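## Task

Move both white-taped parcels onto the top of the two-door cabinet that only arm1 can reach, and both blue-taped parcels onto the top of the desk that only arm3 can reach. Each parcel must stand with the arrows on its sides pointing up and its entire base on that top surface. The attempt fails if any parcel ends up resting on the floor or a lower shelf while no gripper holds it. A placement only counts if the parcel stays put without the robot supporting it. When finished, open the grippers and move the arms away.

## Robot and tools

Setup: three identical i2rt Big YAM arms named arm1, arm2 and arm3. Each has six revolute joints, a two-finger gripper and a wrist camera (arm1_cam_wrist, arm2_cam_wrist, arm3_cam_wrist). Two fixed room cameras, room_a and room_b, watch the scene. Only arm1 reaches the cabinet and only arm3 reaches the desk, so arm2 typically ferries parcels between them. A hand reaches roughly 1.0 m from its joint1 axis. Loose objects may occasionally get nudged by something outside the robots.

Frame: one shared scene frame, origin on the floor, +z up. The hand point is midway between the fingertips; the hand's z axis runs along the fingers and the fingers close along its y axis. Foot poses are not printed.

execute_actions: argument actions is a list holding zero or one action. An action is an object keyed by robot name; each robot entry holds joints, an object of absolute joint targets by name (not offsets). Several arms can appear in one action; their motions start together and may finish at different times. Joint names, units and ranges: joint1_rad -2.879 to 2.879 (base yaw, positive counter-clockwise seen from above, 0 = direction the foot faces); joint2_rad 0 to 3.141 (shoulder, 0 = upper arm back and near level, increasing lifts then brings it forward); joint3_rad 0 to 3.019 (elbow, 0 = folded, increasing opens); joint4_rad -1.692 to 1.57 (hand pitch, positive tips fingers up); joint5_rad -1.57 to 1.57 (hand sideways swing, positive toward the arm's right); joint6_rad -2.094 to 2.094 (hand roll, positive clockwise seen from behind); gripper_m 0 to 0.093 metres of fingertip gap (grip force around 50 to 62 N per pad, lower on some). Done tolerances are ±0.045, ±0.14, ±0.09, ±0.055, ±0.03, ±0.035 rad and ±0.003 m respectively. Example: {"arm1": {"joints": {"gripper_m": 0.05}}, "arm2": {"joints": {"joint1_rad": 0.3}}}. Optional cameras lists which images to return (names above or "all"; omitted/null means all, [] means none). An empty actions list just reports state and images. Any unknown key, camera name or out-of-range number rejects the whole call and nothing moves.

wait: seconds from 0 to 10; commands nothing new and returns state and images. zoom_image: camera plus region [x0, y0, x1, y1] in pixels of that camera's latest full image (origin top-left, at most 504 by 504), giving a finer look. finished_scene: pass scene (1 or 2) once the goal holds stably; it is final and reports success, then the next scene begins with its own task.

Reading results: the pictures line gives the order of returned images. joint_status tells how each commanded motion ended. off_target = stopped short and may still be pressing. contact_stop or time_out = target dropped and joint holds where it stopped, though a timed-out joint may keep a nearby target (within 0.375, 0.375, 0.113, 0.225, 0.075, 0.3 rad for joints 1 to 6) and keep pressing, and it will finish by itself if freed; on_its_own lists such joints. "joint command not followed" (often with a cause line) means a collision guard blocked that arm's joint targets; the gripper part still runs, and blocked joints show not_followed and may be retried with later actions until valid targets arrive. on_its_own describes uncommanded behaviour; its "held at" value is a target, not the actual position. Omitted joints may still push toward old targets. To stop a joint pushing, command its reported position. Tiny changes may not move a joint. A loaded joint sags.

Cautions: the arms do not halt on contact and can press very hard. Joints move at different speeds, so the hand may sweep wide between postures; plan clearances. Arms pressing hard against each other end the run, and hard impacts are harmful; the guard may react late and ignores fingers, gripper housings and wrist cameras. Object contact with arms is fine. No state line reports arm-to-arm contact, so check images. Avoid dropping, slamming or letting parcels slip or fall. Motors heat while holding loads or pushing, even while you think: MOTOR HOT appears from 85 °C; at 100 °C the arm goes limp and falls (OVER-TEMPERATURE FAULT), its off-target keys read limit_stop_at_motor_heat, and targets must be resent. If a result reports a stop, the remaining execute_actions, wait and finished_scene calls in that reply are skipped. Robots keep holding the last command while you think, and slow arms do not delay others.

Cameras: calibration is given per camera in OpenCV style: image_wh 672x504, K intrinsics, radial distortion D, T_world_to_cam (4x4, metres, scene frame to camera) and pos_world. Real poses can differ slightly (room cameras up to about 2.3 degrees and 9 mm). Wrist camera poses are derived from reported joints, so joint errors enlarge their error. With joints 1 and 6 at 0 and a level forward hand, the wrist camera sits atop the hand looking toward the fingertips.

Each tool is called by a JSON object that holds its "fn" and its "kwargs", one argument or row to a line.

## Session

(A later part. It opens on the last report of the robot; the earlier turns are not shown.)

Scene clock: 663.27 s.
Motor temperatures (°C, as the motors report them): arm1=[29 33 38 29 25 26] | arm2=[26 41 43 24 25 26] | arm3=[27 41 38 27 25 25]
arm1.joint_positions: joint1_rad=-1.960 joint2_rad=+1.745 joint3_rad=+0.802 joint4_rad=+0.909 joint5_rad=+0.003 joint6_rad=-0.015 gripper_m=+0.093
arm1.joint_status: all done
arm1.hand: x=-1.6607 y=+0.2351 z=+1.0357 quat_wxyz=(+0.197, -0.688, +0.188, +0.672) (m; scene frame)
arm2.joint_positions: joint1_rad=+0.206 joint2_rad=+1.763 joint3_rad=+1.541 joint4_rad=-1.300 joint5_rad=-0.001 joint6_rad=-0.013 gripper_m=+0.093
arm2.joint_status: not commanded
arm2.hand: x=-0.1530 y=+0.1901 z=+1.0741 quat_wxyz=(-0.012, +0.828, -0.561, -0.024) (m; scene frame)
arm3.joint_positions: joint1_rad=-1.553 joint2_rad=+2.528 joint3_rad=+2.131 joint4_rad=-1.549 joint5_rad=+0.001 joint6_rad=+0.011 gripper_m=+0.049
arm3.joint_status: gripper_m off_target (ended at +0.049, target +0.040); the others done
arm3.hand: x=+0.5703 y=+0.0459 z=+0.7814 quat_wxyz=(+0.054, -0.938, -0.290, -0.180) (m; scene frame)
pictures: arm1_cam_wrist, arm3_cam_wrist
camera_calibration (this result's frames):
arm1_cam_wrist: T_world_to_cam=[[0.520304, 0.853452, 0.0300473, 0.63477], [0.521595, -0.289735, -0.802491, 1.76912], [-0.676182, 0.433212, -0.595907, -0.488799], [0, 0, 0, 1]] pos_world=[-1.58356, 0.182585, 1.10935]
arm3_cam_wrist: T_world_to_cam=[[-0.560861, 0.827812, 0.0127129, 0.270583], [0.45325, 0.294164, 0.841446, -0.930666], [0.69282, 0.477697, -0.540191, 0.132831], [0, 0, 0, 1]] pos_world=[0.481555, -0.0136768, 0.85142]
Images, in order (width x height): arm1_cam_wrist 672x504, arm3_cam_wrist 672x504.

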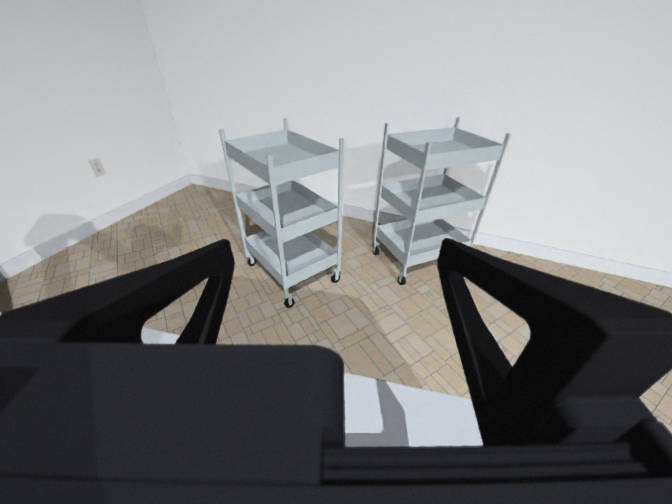

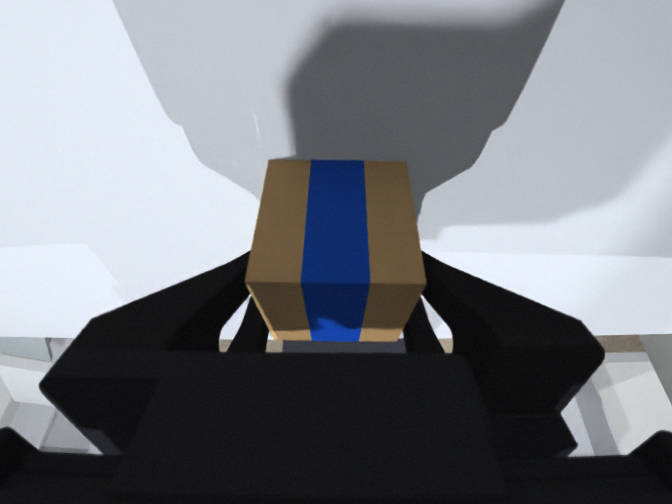

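{"fn": "execute_actions", "kwargs": {
  "actions": [
    {"arm3":{"joints":{"joint2_rad":1.75}},"arm1":{"joints":{"joint1_rad":-1.6,"joint2_rad":1.5,"joint3_rad":1.3,"joint4_rad":-0.5}}}
  ],
  "cameras": ["arm3_cam_wrist"]
}}

{"fn": "execute_actions", "kwargs": {
  "actions": [
    {"arm3":{"joints":{"joint1_rad":1.12,"joint3_rad":0.95,"joint4_rad":1.09}}}
  ],
  "cameras": ["arm3_cam_wrist","room_a","room_b"]
}}

Scene clock: 681.83 s.
Motor temperatures (°C, as the motors report them): arm1=[29 33 40 29 25 26] | arm2=[26 40 43 24 25 26] | arm3=[27 42 38 27 25 25]
arm1.joint_positions: joint1_rad=-1.590 joint2_rad=+1.512 joint3_rad=+1.284 joint4_rad=-0.488 joint5_rad=-0.002 joint6_rad=-0.013 gripper_m=+0.093
arm1.joint_status: all done
arm1.hand: x=-1.7421 y=+0.0186 z=+1.1251 quat_wxyz=(+0.043, -0.904, +0.072, +0.419) (m; scene frame)
arm2.joint_positions: joint1_rad=+0.206 joint2_rad=+1.763 joint3_rad=+1.541 joint4_rad=-1.300 joint5_rad=-0.001 joint6_rad=-0.013 gripper_m=+0.093
arm2.joint_status: not commanded
arm2.hand: x=-0.1530 y=+0.1901 z=+1.0741 quat_wxyz=(-0.012, +0.828, -0.561, -0.024) (m; scene frame)
arm3.joint_positions: joint1_rad=-1.553 joint2_rad=+1.765 joint3_rad=+2.124 joint4_rad=-1.539 joint5_rad=+0.001 joint6_rad=+0.011 gripper_m=+0.049
arm3.joint_status: all done
arm3.hand: x=+0.5834 y=+0.0592 z=+1.2603 quat_wxyz=(-0.062, -0.938, -0.289, +0.182) (m; scene frame)
pictures: arm3_cam_wrist
camera_calibration (this result's frames):
arm3_cam_wrist: T_world_to_cam=[[-0.552659, 0.833404, -0.00249891, 0.274834], [0.810179, 0.537956, 0.232837, -0.799124], [0.195392, 0.126655, -0.972512, 1.23199], [0, 0, 0, 1]] pos_world=[0.558603, 0.0448083, 1.38487]
Images, in order (width x height): arm3_cam_wrist 672x504.

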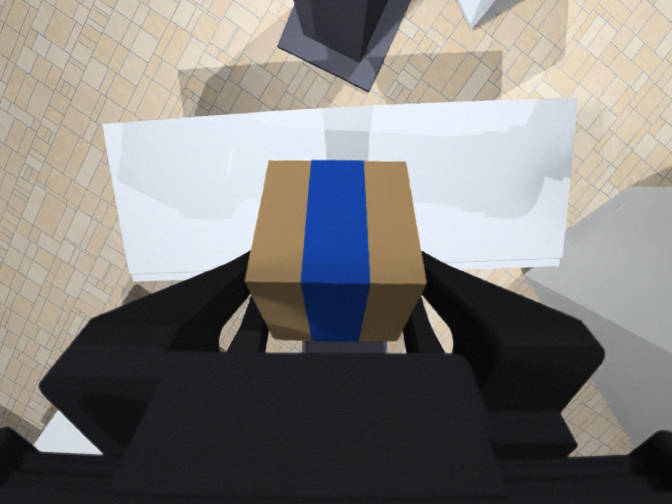

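Scene clock: 684.20 s.
Motor temperatures (°C, as the motors report them): arm1=[29 33 40 29 25 26] | arm2=[26 40 43 24 25 26] | arm3=[27 41 38 27 25 25]
arm1.joint_positions: joint1_rad=-1.590 joint2_rad=+1.512 joint3_rad=+1.284 joint4_rad=-0.488 joint5_rad=-0.002 joint6_rad=-0.013 gripper_m=+0.093
arm1.joint_status: not commanded
arm1.hand: x=-1.7421 y=+0.0186 z=+1.1251 quat_wxyz=(+0.043, -0.904, +0.072, +0.419) (m; scene frame)
arm2.joint_positions: joint1_rad=+0.206 joint2_rad=+1.763 joint3_rad=+1.541 joint4_rad=-1.300 joint5_rad=-0.001 joint6_rad=-0.013 gripper_m=+0.093
arm2.joint_status: not commanded
arm2.hand: x=-0.1530 y=+0.1901 z=+1.0741 quat_wxyz=(-0.012, +0.828, -0.561, -0.024) (m; scene frame)
arm3.joint_positions: joint1_rad=+1.126 joint2_rad=+1.766 joint3_rad=+0.961 joint4_rad=+1.063 joint5_rad=-0.002 joint6_rad=+0.011 gripper_m=+0.049
arm3.joint_status: all done
arm3.hand: x=+1.7446 y=+0.5061 z=+1.1473 quat_wxyz=(-0.792, +0.044, -0.606, -0.062) (m; scene frame)
pictures: arm3_cam_wrist, room_a, room_b
camera_calibration (this result's frames):
arm3_cam_wrist: T_world_to_cam=[[0.141387, -0.989803, -0.01732, 0.272807], [-0.34854, -0.033396, -0.936699, 1.69844], [0.926569, 0.138474, -0.349708, -1.15758], [0, 0, 0, 1]] pos_world=[1.62598, 0.48704, 1.19084]
Images, in order (width x height): arm3_cam_wrist 672x504, room_a 672x504, room_b 672x504.

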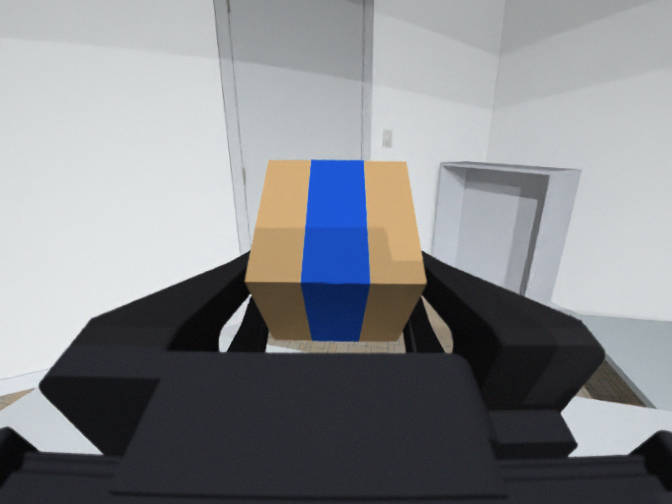

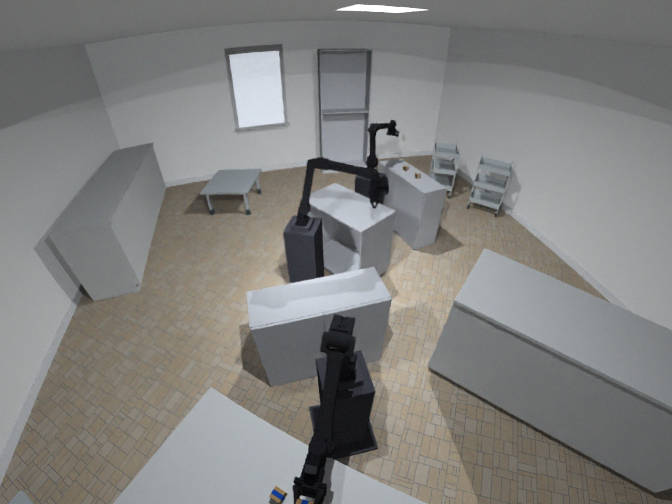

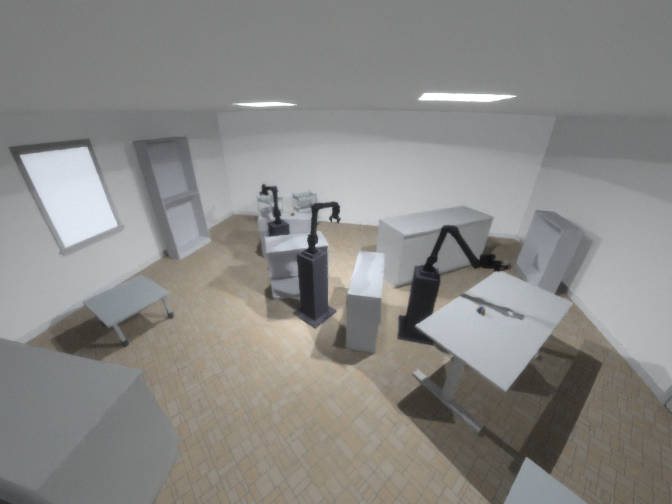

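{"fn": "execute_actions", "kwargs": {
  "actions": [
    {"arm3":{"joints":{"joint2_rad":2.34}}}
  ],
  "cameras": ["arm3_cam_wrist","room_b"]
}}

Scene clock: 698.37 s.
Motor temperatures (°C, as the motors report them): arm1=[29 33 42 29 25 26] | arm2=[26 40 43 24 25 26] | arm3=[27 40 37 27 25 25]
arm1.joint_positions: joint1_rad=-1.590 joint2_rad=+1.512 joint3_rad=+1.284 joint4_rad=-0.488 joint5_rad=-0.002 joint6_rad=-0.013 gripper_m=+0.093
arm1.joint_status: not commanded
arm1.hand: x=-1.7421 y=+0.0186 z=+1.1251 quat_wxyz=(+0.043, -0.904, +0.072, +0.419) (m; scene frame)
arm2.joint_positions: joint1_rad=+0.206 joint2_rad=+1.763 joint3_rad=+1.541 joint4_rad=-1.300 joint5_rad=-0.001 joint6_rad=-0.013 gripper_m=+0.093
arm2.joint_status: not commanded
arm2.hand: x=-0.1530 y=+0.1901 z=+1.0741 quat_wxyz=(-0.012, +0.828, -0.561, -0.024) (m; scene frame)
arm3.joint_positions: joint1_rad=+1.126 joint2_rad=+2.357 joint3_rad=+0.944 joint4_rad=+1.079 joint5_rad=-0.002 joint6_rad=+0.011 gripper_m=+0.049
arm3.joint_status: all done
arm3.hand: x=+1.7130 y=+0.4995 z=+0.7622 quat_wxyz=(-0.580, +0.057, -0.811, -0.045) (m; scene frame)
pictures: arm3_cam_wrist, room_b
camera_calibration (this result's frames):
arm3_cam_wrist: T_world_to_cam=[[0.129827, -0.991477, -0.0108985, 0.279811], [-0.807877, -0.0994003, -0.580908, 1.87513], [0.574873, 0.084222, -0.813896, -0.278627], [0, 0, 0, 1]] pos_world=[1.63873, 0.487281, 0.865556]
Images, in order (width x height): arm3_cam_wrist 672x504, room_b 672x504.

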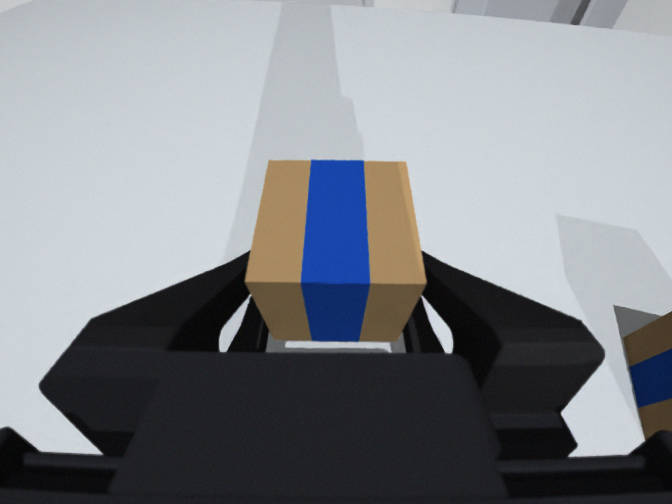

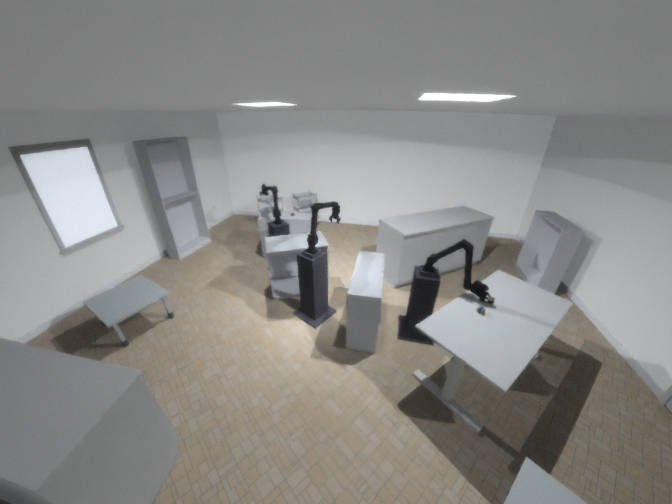

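{"fn": "execute_actions", "kwargs": {
  "actions": [
    {"arm3":{"joints":{"joint2_rad":2.405}}}
  ],
  "cameras": ["arm3_cam_wrist"]
}}

Scene clock: 700.97 s.
Motor temperatures (°C, as the motors report them): arm1=[29 33 42 29 25 26] | arm2=[26 40 44 24 25 26] | arm3=[27 40 36 27 25 25]
arm1.joint_positions: joint1_rad=-1.590 joint2_rad=+1.512 joint3_rad=+1.284 joint4_rad=-0.488 joint5_rad=-0.002 joint6_rad=-0.013 gripper_m=+0.093
arm1.joint_status: not commanded
arm1.hand: x=-1.7421 y=+0.0186 z=+1.1251 quat_wxyz=(+0.043, -0.904, +0.072, +0.419) (m; scene frame)
arm2.joint_positions: joint1_rad=+0.206 joint2_rad=+1.763 joint3_rad=+1.541 joint4_rad=-1.300 joint5_rad=-0.001 joint6_rad=-0.013 gripper_m=+0.093
arm2.joint_status: not commanded
arm2.hand: x=-0.1530 y=+0.1901 z=+1.0741 quat_wxyz=(-0.012, +0.828, -0.561, -0.024) (m; scene frame)
arm3.joint_positions: joint1_rad=+1.126 joint2_rad=+2.395 joint3_rad=+0.944 joint4_rad=+1.079 joint5_rad=-0.002 joint6_rad=+0.011 gripper_m=+0.049
arm3.joint_status: all done
arm3.hand: x=+1.7039 y=+0.4981 z=+0.7396 quat_wxyz=(-0.565, +0.058, -0.822, -0.043) (m; scene frame)
pictures: arm3_cam_wrist
camera_calibration (this result's frames):
arm3_cam_wrist: T_world_to_cam=[[0.12925, -0.991559, -0.0102767, 0.279864], [-0.828813, -0.102335, -0.550088, 1.86884], [0.544393, 0.0796165, -0.835043, -0.221813], [0, 0, 0, 1]] pos_world=[1.6335, 0.486409, 0.845678]
Images, in order (width x height): arm3_cam_wrist 672x504.

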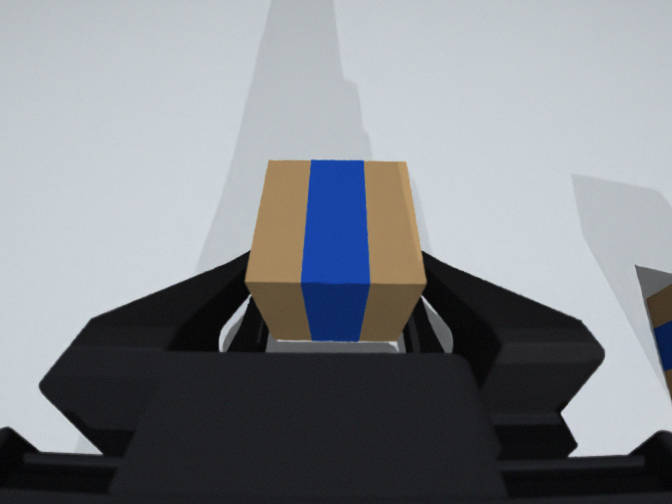

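{"fn": "execute_actions", "kwargs": {
  "actions": [
    {"arm3":{"joints":{"joint2_rad":2.425}}}
  ],
  "cameras": ["arm3_cam_wrist"]
}}

Scene clock: 702.57 s.
Motor temperatures (°C, as the motors report them): arm1=[29 33 42 29 25 26] | arm2=[26 40 44 24 25 26] | arm3=[27 40 36 27 25 25]
arm1.joint_positions: joint1_rad=-1.590 joint2_rad=+1.512 joint3_rad=+1.284 joint4_rad=-0.488 joint5_rad=-0.002 joint6_rad=-0.013 gripper_m=+0.093
arm1.joint_status: not commanded
arm1.hand: x=-1.7421 y=+0.0186 z=+1.1251 quat_wxyz=(+0.043, -0.904, +0.072, +0.419) (m; scene frame)
arm2.joint_positions: joint1_rad=+0.206 joint2_rad=+1.763 joint3_rad=+1.541 joint4_rad=-1.300 joint5_rad=-0.001 joint6_rad=-0.013 gripper_m=+0.093
arm2.joint_status: not commanded
arm2.hand: x=-0.1530 y=+0.1901 z=+1.0741 quat_wxyz=(-0.012, +0.828, -0.561, -0.024) (m; scene frame)
arm3.joint_positions: joint1_rad=+1.126 joint2_rad=+2.408 joint3_rad=+0.944 joint4_rad=+1.079 joint5_rad=-0.002 joint6_rad=+0.011 gripper_m=+0.049
arm3.joint_status: all done
arm3.hand: x=+1.7005 y=+0.4975 z=+0.7318 quat_wxyz=(-0.560, +0.058, -0.826, -0.043) (m; scene frame)
pictures: arm3_cam_wrist
camera_calibration (this result's frames):
arm3_cam_wrist: T_world_to_cam=[[0.129196, -0.991572, -0.00970159, 0.279366], [-0.835765, -0.10362, -0.539221, 1.86624], [0.533671, 0.0777735, -0.842108, -0.202109], [0, 0, 0, 1]] pos_world=[1.63151, 0.486109, 0.83883]
Images, in order (width x height): arm3_cam_wrist 672x504.

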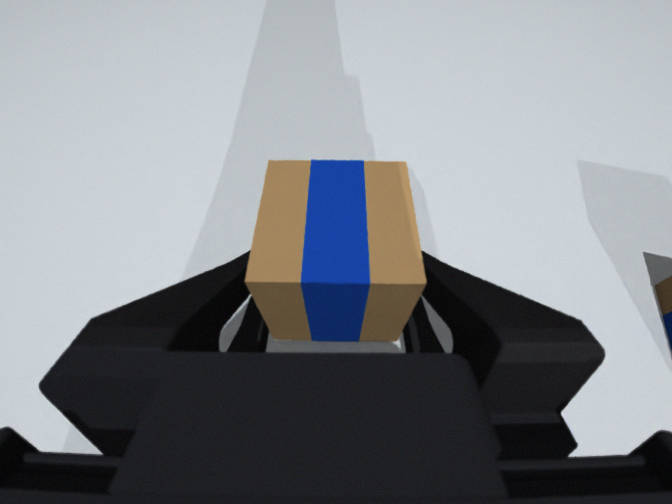

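{"fn": "execute_actions", "kwargs": {
  "actions": [
    {"arm3":{"joints":{"joint2_rad":2.44}}}
  ],
  "cameras": ["arm3_cam_wrist"]
}}

Scene clock: 704.27 s.
Motor temperatures (°C, as the motors report them): arm1=[29 33 42 29 25 26] | arm2=[26 40 44 24 25 26] | arm3=[27 40 36 27 25 25]
arm1.joint_positions: joint1_rad=-1.590 joint2_rad=+1.512 joint3_rad=+1.284 joint4_rad=-0.488 joint5_rad=-0.002 joint6_rad=-0.013 gripper_m=+0.093
arm1.joint_status: not commanded
arm1.hand: x=-1.7421 y=+0.0186 z=+1.1251 quat_wxyz=(+0.043, -0.904, +0.072, +0.419) (m; scene frame)
arm2.joint_positions: joint1_rad=+0.206 joint2_rad=+1.763 joint3_rad=+1.541 joint4_rad=-1.300 joint5_rad=-0.001 joint6_rad=-0.013 gripper_m=+0.093
arm2.joint_status: not commanded
arm2.hand: x=-0.1530 y=+0.1901 z=+1.0741 quat_wxyz=(-0.012, +0.828, -0.561, -0.024) (m; scene frame)
arm3.joint_positions: joint1_rad=+1.126 joint2_rad=+2.408 joint3_rad=+0.944 joint4_rad=+1.079 joint5_rad=-0.002 joint6_rad=+0.010 gripper_m=+0.049
arm3.joint_status: all done
arm3.hand: x=+1.7004 y=+0.4975 z=+0.7316 quat_wxyz=(-0.559, +0.058, -0.826, -0.043) (m; scene frame)
pictures: arm3_cam_wrist
camera_calibration (this result's frames):
arm3_cam_wrist: T_world_to_cam=[[0.129331, -0.991557, -0.00934083, 0.27886], [-0.835926, -0.103955, -0.538907, 1.86624], [0.533386, 0.0775057, -0.842313, -0.201478], [0, 0, 0, 1]] pos_world=[1.63144, 0.486127, 0.838629]
Images, in order (width x height): arm3_cam_wrist 672x504.

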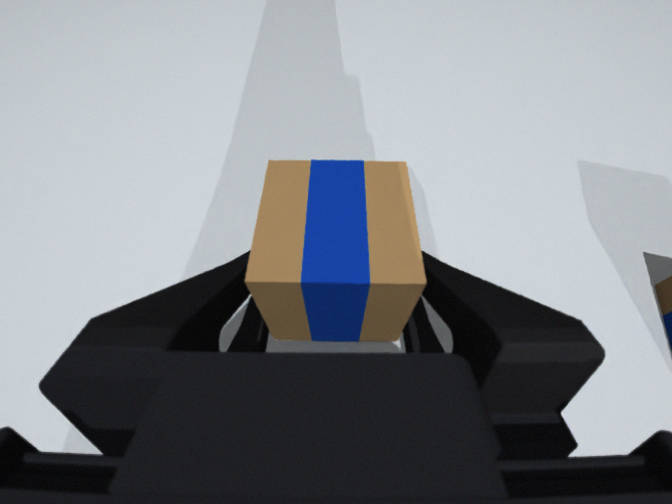

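Contact. Release.

{"fn": "execute_actions", "kwargs": {
  "actions": [
    {"arm3":{"joints":{"joint2_rad":2.408,"gripper_m":0.093}}}
  ],
  "cameras": ["arm3_cam_wrist"]
}}

{"fn": "execute_actions", "kwargs": {
  "actions": [
    {"arm3":{"joints":{"joint2_rad":1.85}}}
  ]
}}

Scene clock: 706.57 s.
Motor temperatures (°C, as the motors report them): arm1=[29 33 42 29 25 26] | arm2=[26 40 44 24 25 26] | arm3=[27 39 36 27 25 25]
arm1.joint_positions: joint1_rad=-1.590 joint2_rad=+1.512 joint3_rad=+1.284 joint4_rad=-0.488 joint5_rad=-0.002 joint6_rad=-0.013 gripper_m=+0.093
arm1.joint_status: not commanded
arm1.hand: x=-1.7421 y=+0.0186 z=+1.1251 quat_wxyz=(+0.043, -0.904, +0.072, +0.419) (m; scene frame)
arm2.joint_positions: joint1_rad=+0.206 joint2_rad=+1.763 joint3_rad=+1.541 joint4_rad=-1.300 joint5_rad=-0.001 joint6_rad=-0.013 gripper_m=+0.093
arm2.joint_status: not commanded
arm2.hand: x=-0.1530 y=+0.1901 z=+1.0741 quat_wxyz=(-0.012, +0.828, -0.561, -0.024) (m; scene frame)
arm3.joint_positions: joint1_rad=+1.126 joint2_rad=+2.408 joint3_rad=+0.944 joint4_rad=+1.079 joint5_rad=-0.002 joint6_rad=+0.010 gripper_m=+0.093
arm3.joint_status: all done
arm3.hand: x=+1.7004 y=+0.4975 z=+0.7316 quat_wxyz=(-0.559, +0.058, -0.826, -0.043) (m; scene frame)
pictures: arm3_cam_wrist
camera_calibration (this result's frames):
arm3_cam_wrist: T_world_to_cam=[[0.129331, -0.991557, -0.00934083, 0.27886], [-0.835926, -0.103955, -0.538907, 1.86624], [0.533386, 0.0775057, -0.842313, -0.201478], [0, 0, 0, 1]] pos_world=[1.63144, 0.486127, 0.838629]
Images, in order (width x height): arm3_cam_wrist 672x504.

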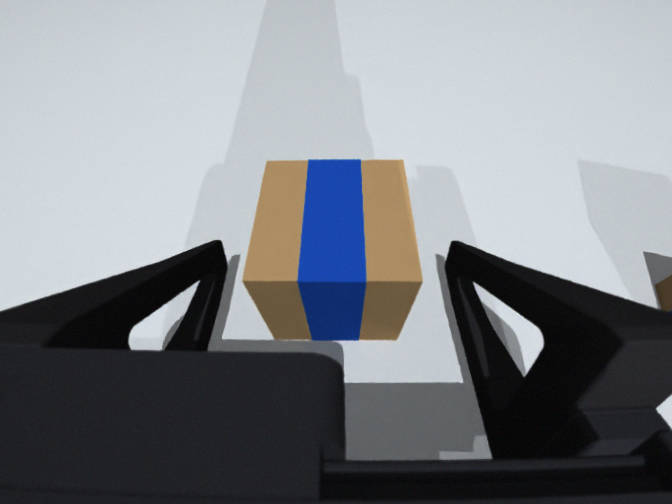

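Scene clock: 708.00 s.
Motor temperatures (°C, as the motors report them): arm1=[29 33 42 29 25 26] | arm2=[26 40 44 24 25 26] | arm3=[27 39 36 27 25 25]
arm1.joint_positions: joint1_rad=-1.590 joint2_rad=+1.512 joint3_rad=+1.284 joint4_rad=-0.488 joint5_rad=-0.002 joint6_rad=-0.013 gripper_m=+0.093
arm1.joint_status: not commanded
arm1.hand: x=-1.7421 y=+0.0186 z=+1.1251 quat_wxyz=(+0.043, -0.904, +0.072, +0.419) (m; scene frame)
arm2.joint_positions: joint1_rad=+0.206 joint2_rad=+1.763 joint3_rad=+1.541 joint4_rad=-1.300 joint5_rad=-0.001 joint6_rad=-0.013 gripper_m=+0.093
arm2.joint_status: not commanded
arm2.hand: x=-0.1530 y=+0.1901 z=+1.0741 quat_wxyz=(-0.012, +0.828, -0.561, -0.024) (m; scene frame)
arm3.joint_positions: joint1_rad=+1.126 joint2_rad=+1.834 joint3_rad=+0.944 joint4_rad=+1.082 joint5_rad=-0.002 joint6_rad=+0.010 gripper_m=+0.093
arm3.joint_status: all done
arm3.hand: x=+1.7482 y=+0.5064 z=+1.0990 quat_wxyz=(-0.771, +0.046, -0.632, -0.060) (m; scene frame)
pictures: arm1_cam_wrist, arm2_cam_wrist, arm3_cam_wrist, room_a, room_b
camera_calibration (this result's frames):
arm1_cam_wrist: T_world_to_cam=[[0.157671, 0.987169, 0.0252428, 0.230346], [0.958228, -0.146772, -0.245472, 1.95191], [-0.238617, 0.0628922, -0.969075, 0.792227], [0, 0, 0, 1]] pos_world=[-1.71766, 0.00927054, 1.24105]
arm2_cam_wrist: T_world_to_cam=[[0.92935, 0.3692, -0.000792484, 0.0753122], [0.31114, -0.782041, 0.540003, -0.378147], [0.19875, -0.502098, -0.841663, 1.14779], [0, 0, 0, 1]] pos_world=[-0.180458, 0.252774, 1.17032]
arm3_cam_wrist: T_world_to_cam=[[0.13977, -0.990051, -0.0162092, 0.273477], [-0.409846, -0.0429424, -0.911143, 1.73835], [0.901383, 0.133994, -0.411771, -1.0633], [0, 0, 0, 1]] pos_world=[1.63267, 0.487881, 1.15048]
Images, in order (width x height): arm1_cam_wrist 672x504, arm2_cam_wrist 672x504, arm3_cam_wrist 672x504, room_a 672x504, room_b 672x504.

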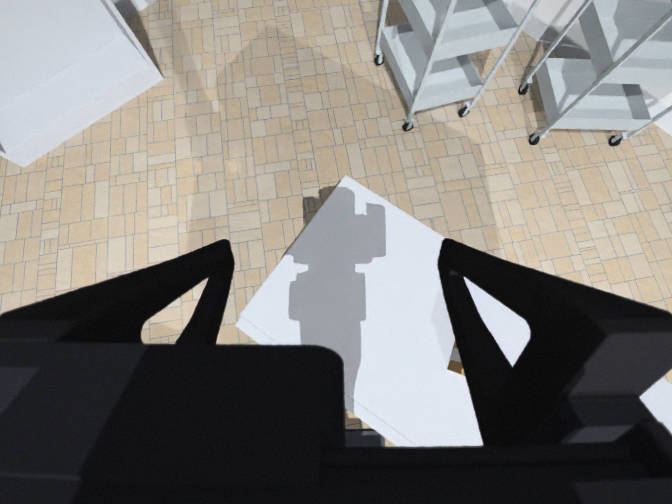

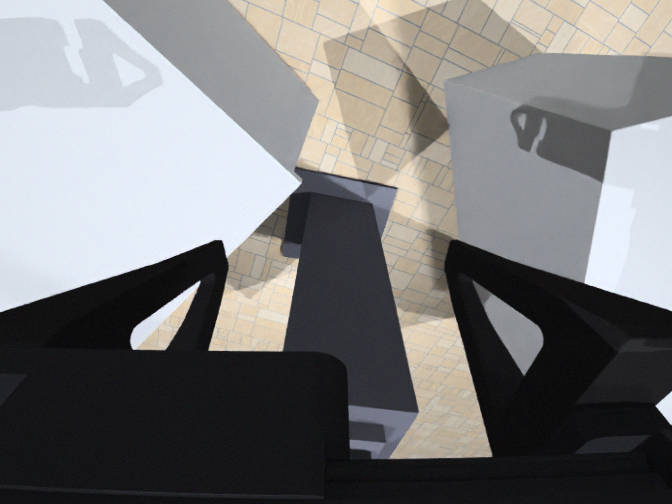

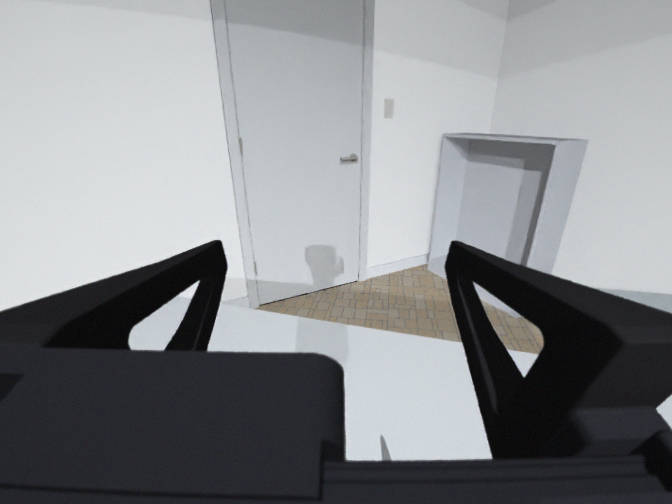

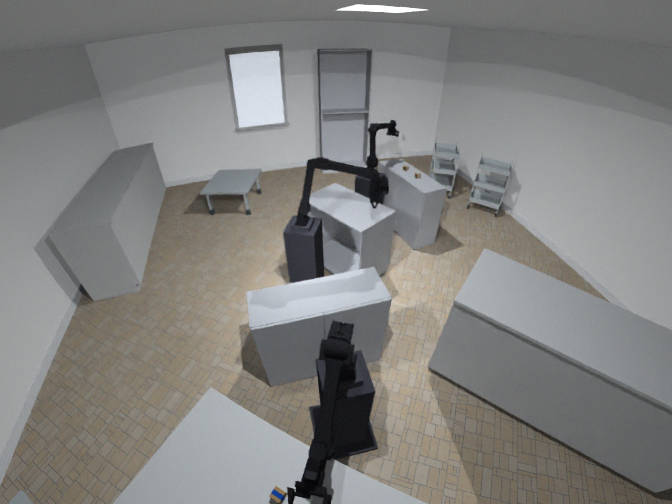

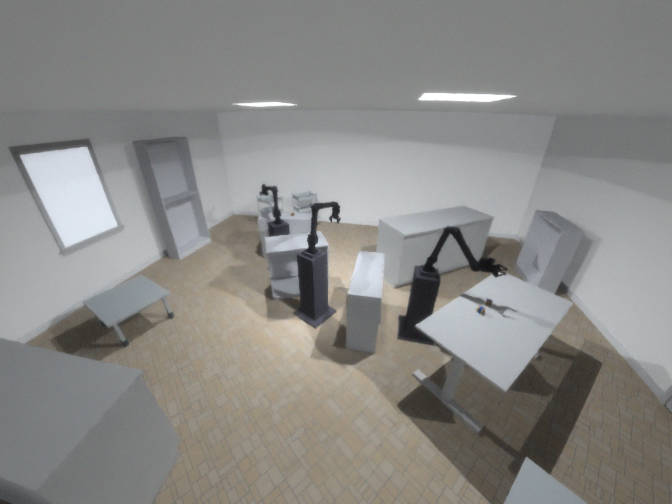

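{"fn": "zoom_image", "kwargs": {
  "camera": "room_b",
  "region": [465, 290, 505, 320]
}}

{"fn": "zoom_image", "kwargs": {
  "camera": "room_a",
  "region": [390, 155, 440, 195]
}}

Region (465, 290, 505, 320) of room_b's 672x504 image, scaled by 12.600, with more detail than that image has; it fills the top 378 rows of this view, and the rest is white.

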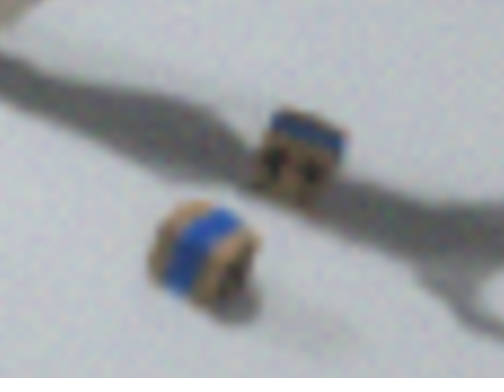

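Region (390, 155, 440, 195) of room_a's 672x504 image, scaled by 10.080, with more detail than that image has; it fills the top 403 rows of this view, and the rest is white.

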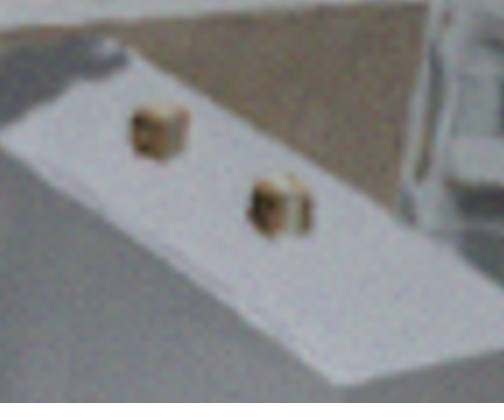

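{"fn": "execute_actions", "kwargs": {
  "actions": [
    {"arm3":{"joints":{"joint1_rad":1.45,"joint4_rad":0.2}}}
  ],
  "cameras": ["arm3_cam_wrist","arm1_cam_wrist"]
}}

Scene clock: 714.07 s.
Motor temperatures (°C, as the motors report them): arm1=[29 33 42 29 25 26] | arm2=[26 40 44 24 25 26] | arm3=[27 39 36 27 25 25]
arm1.joint_positions: joint1_rad=-1.590 joint2_rad=+1.512 joint3_rad=+1.284 joint4_rad=-0.488 joint5_rad=-0.002 joint6_rad=-0.013 gripper_m=+0.093
arm1.joint_status: not commanded
arm1.hand: x=-1.7421 y=+0.0186 z=+1.1251 quat_wxyz=(+0.043, -0.904, +0.072, +0.419) (m; scene frame)
arm2.joint_positions: joint1_rad=+0.206 joint2_rad=+1.763 joint3_rad=+1.541 joint4_rad=-1.300 joint5_rad=-0.001 joint6_rad=-0.013 gripper_m=+0.093
arm2.joint_status: not commanded
arm2.hand: x=-0.1530 y=+0.1901 z=+1.0741 quat_wxyz=(-0.012, +0.828, -0.561, -0.024) (m; scene frame)
arm3.joint_positions: joint1_rad=+1.455 joint2_rad=+1.834 joint3_rad=+0.944 joint4_rad=+0.215 joint5_rad=-0.002 joint6_rad=+0.010 gripper_m=+0.093
arm3.joint_status: all done
arm3.hand: x=+1.6383 y=+0.6914 z=+0.8969 quat_wxyz=(-0.422, +0.210, -0.876, -0.103) (m; scene frame)
pictures: arm1_cam_wrist, arm3_cam_wrist
camera_calibration (this result's frames):
arm1_cam_wrist: T_world_to_cam=[[0.157671, 0.987169, 0.0252428, 0.230346], [0.958228, -0.146772, -0.245472, 1.95191], [-0.238617, 0.0628922, -0.969075, 0.792227], [0, 0, 0, 1]] pos_world=[-1.71766, 0.00927054, 1.24105]
arm3_cam_wrist: T_world_to_cam=[[0.440257, -0.897869, -0.00215549, -0.0998751], [-0.863811, -0.422899, -0.273837, 1.95202], [0.244958, 0.12242, -0.961774, 0.504483], [0, 0, 0, 1]] pos_world=[1.60657, 0.674072, 1.01952]
Images, in order (width x height): arm1_cam_wrist 672x504, arm3_cam_wrist 672x504.

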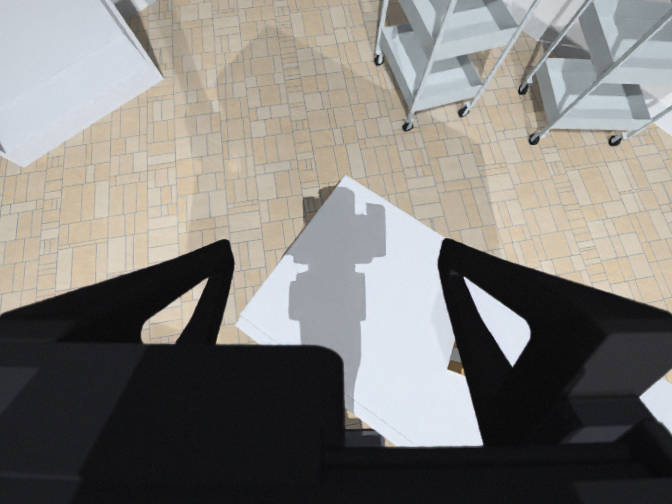

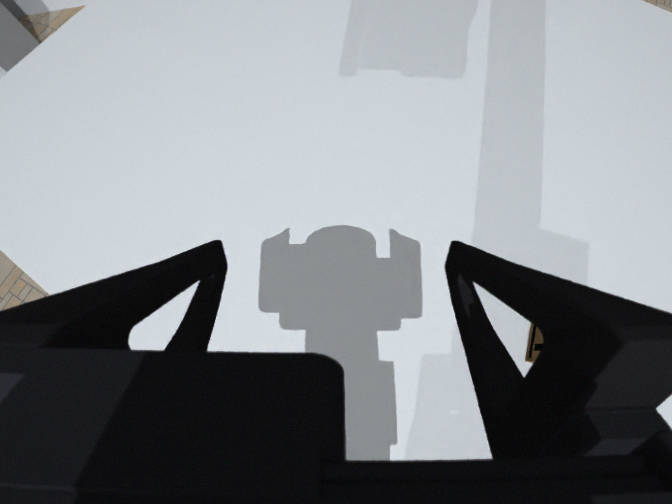

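{"fn": "zoom_image", "kwargs": {
  "camera": "arm3_cam_wrist",
  "region": [480, 280, 600, 400]
}}

Region (480, 280, 600, 400) of arm3_cam_wrist's 672x504 image, scaled by 4.200, with more detail than that image has.

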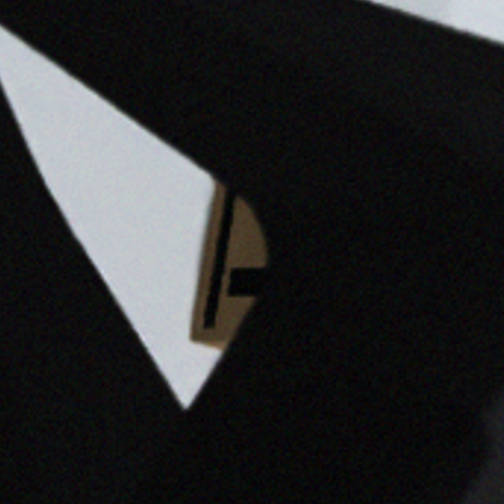

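{"fn": "finished_scene", "kwargs": {
  "scene": 2
}}

The scene is finished: the task was done.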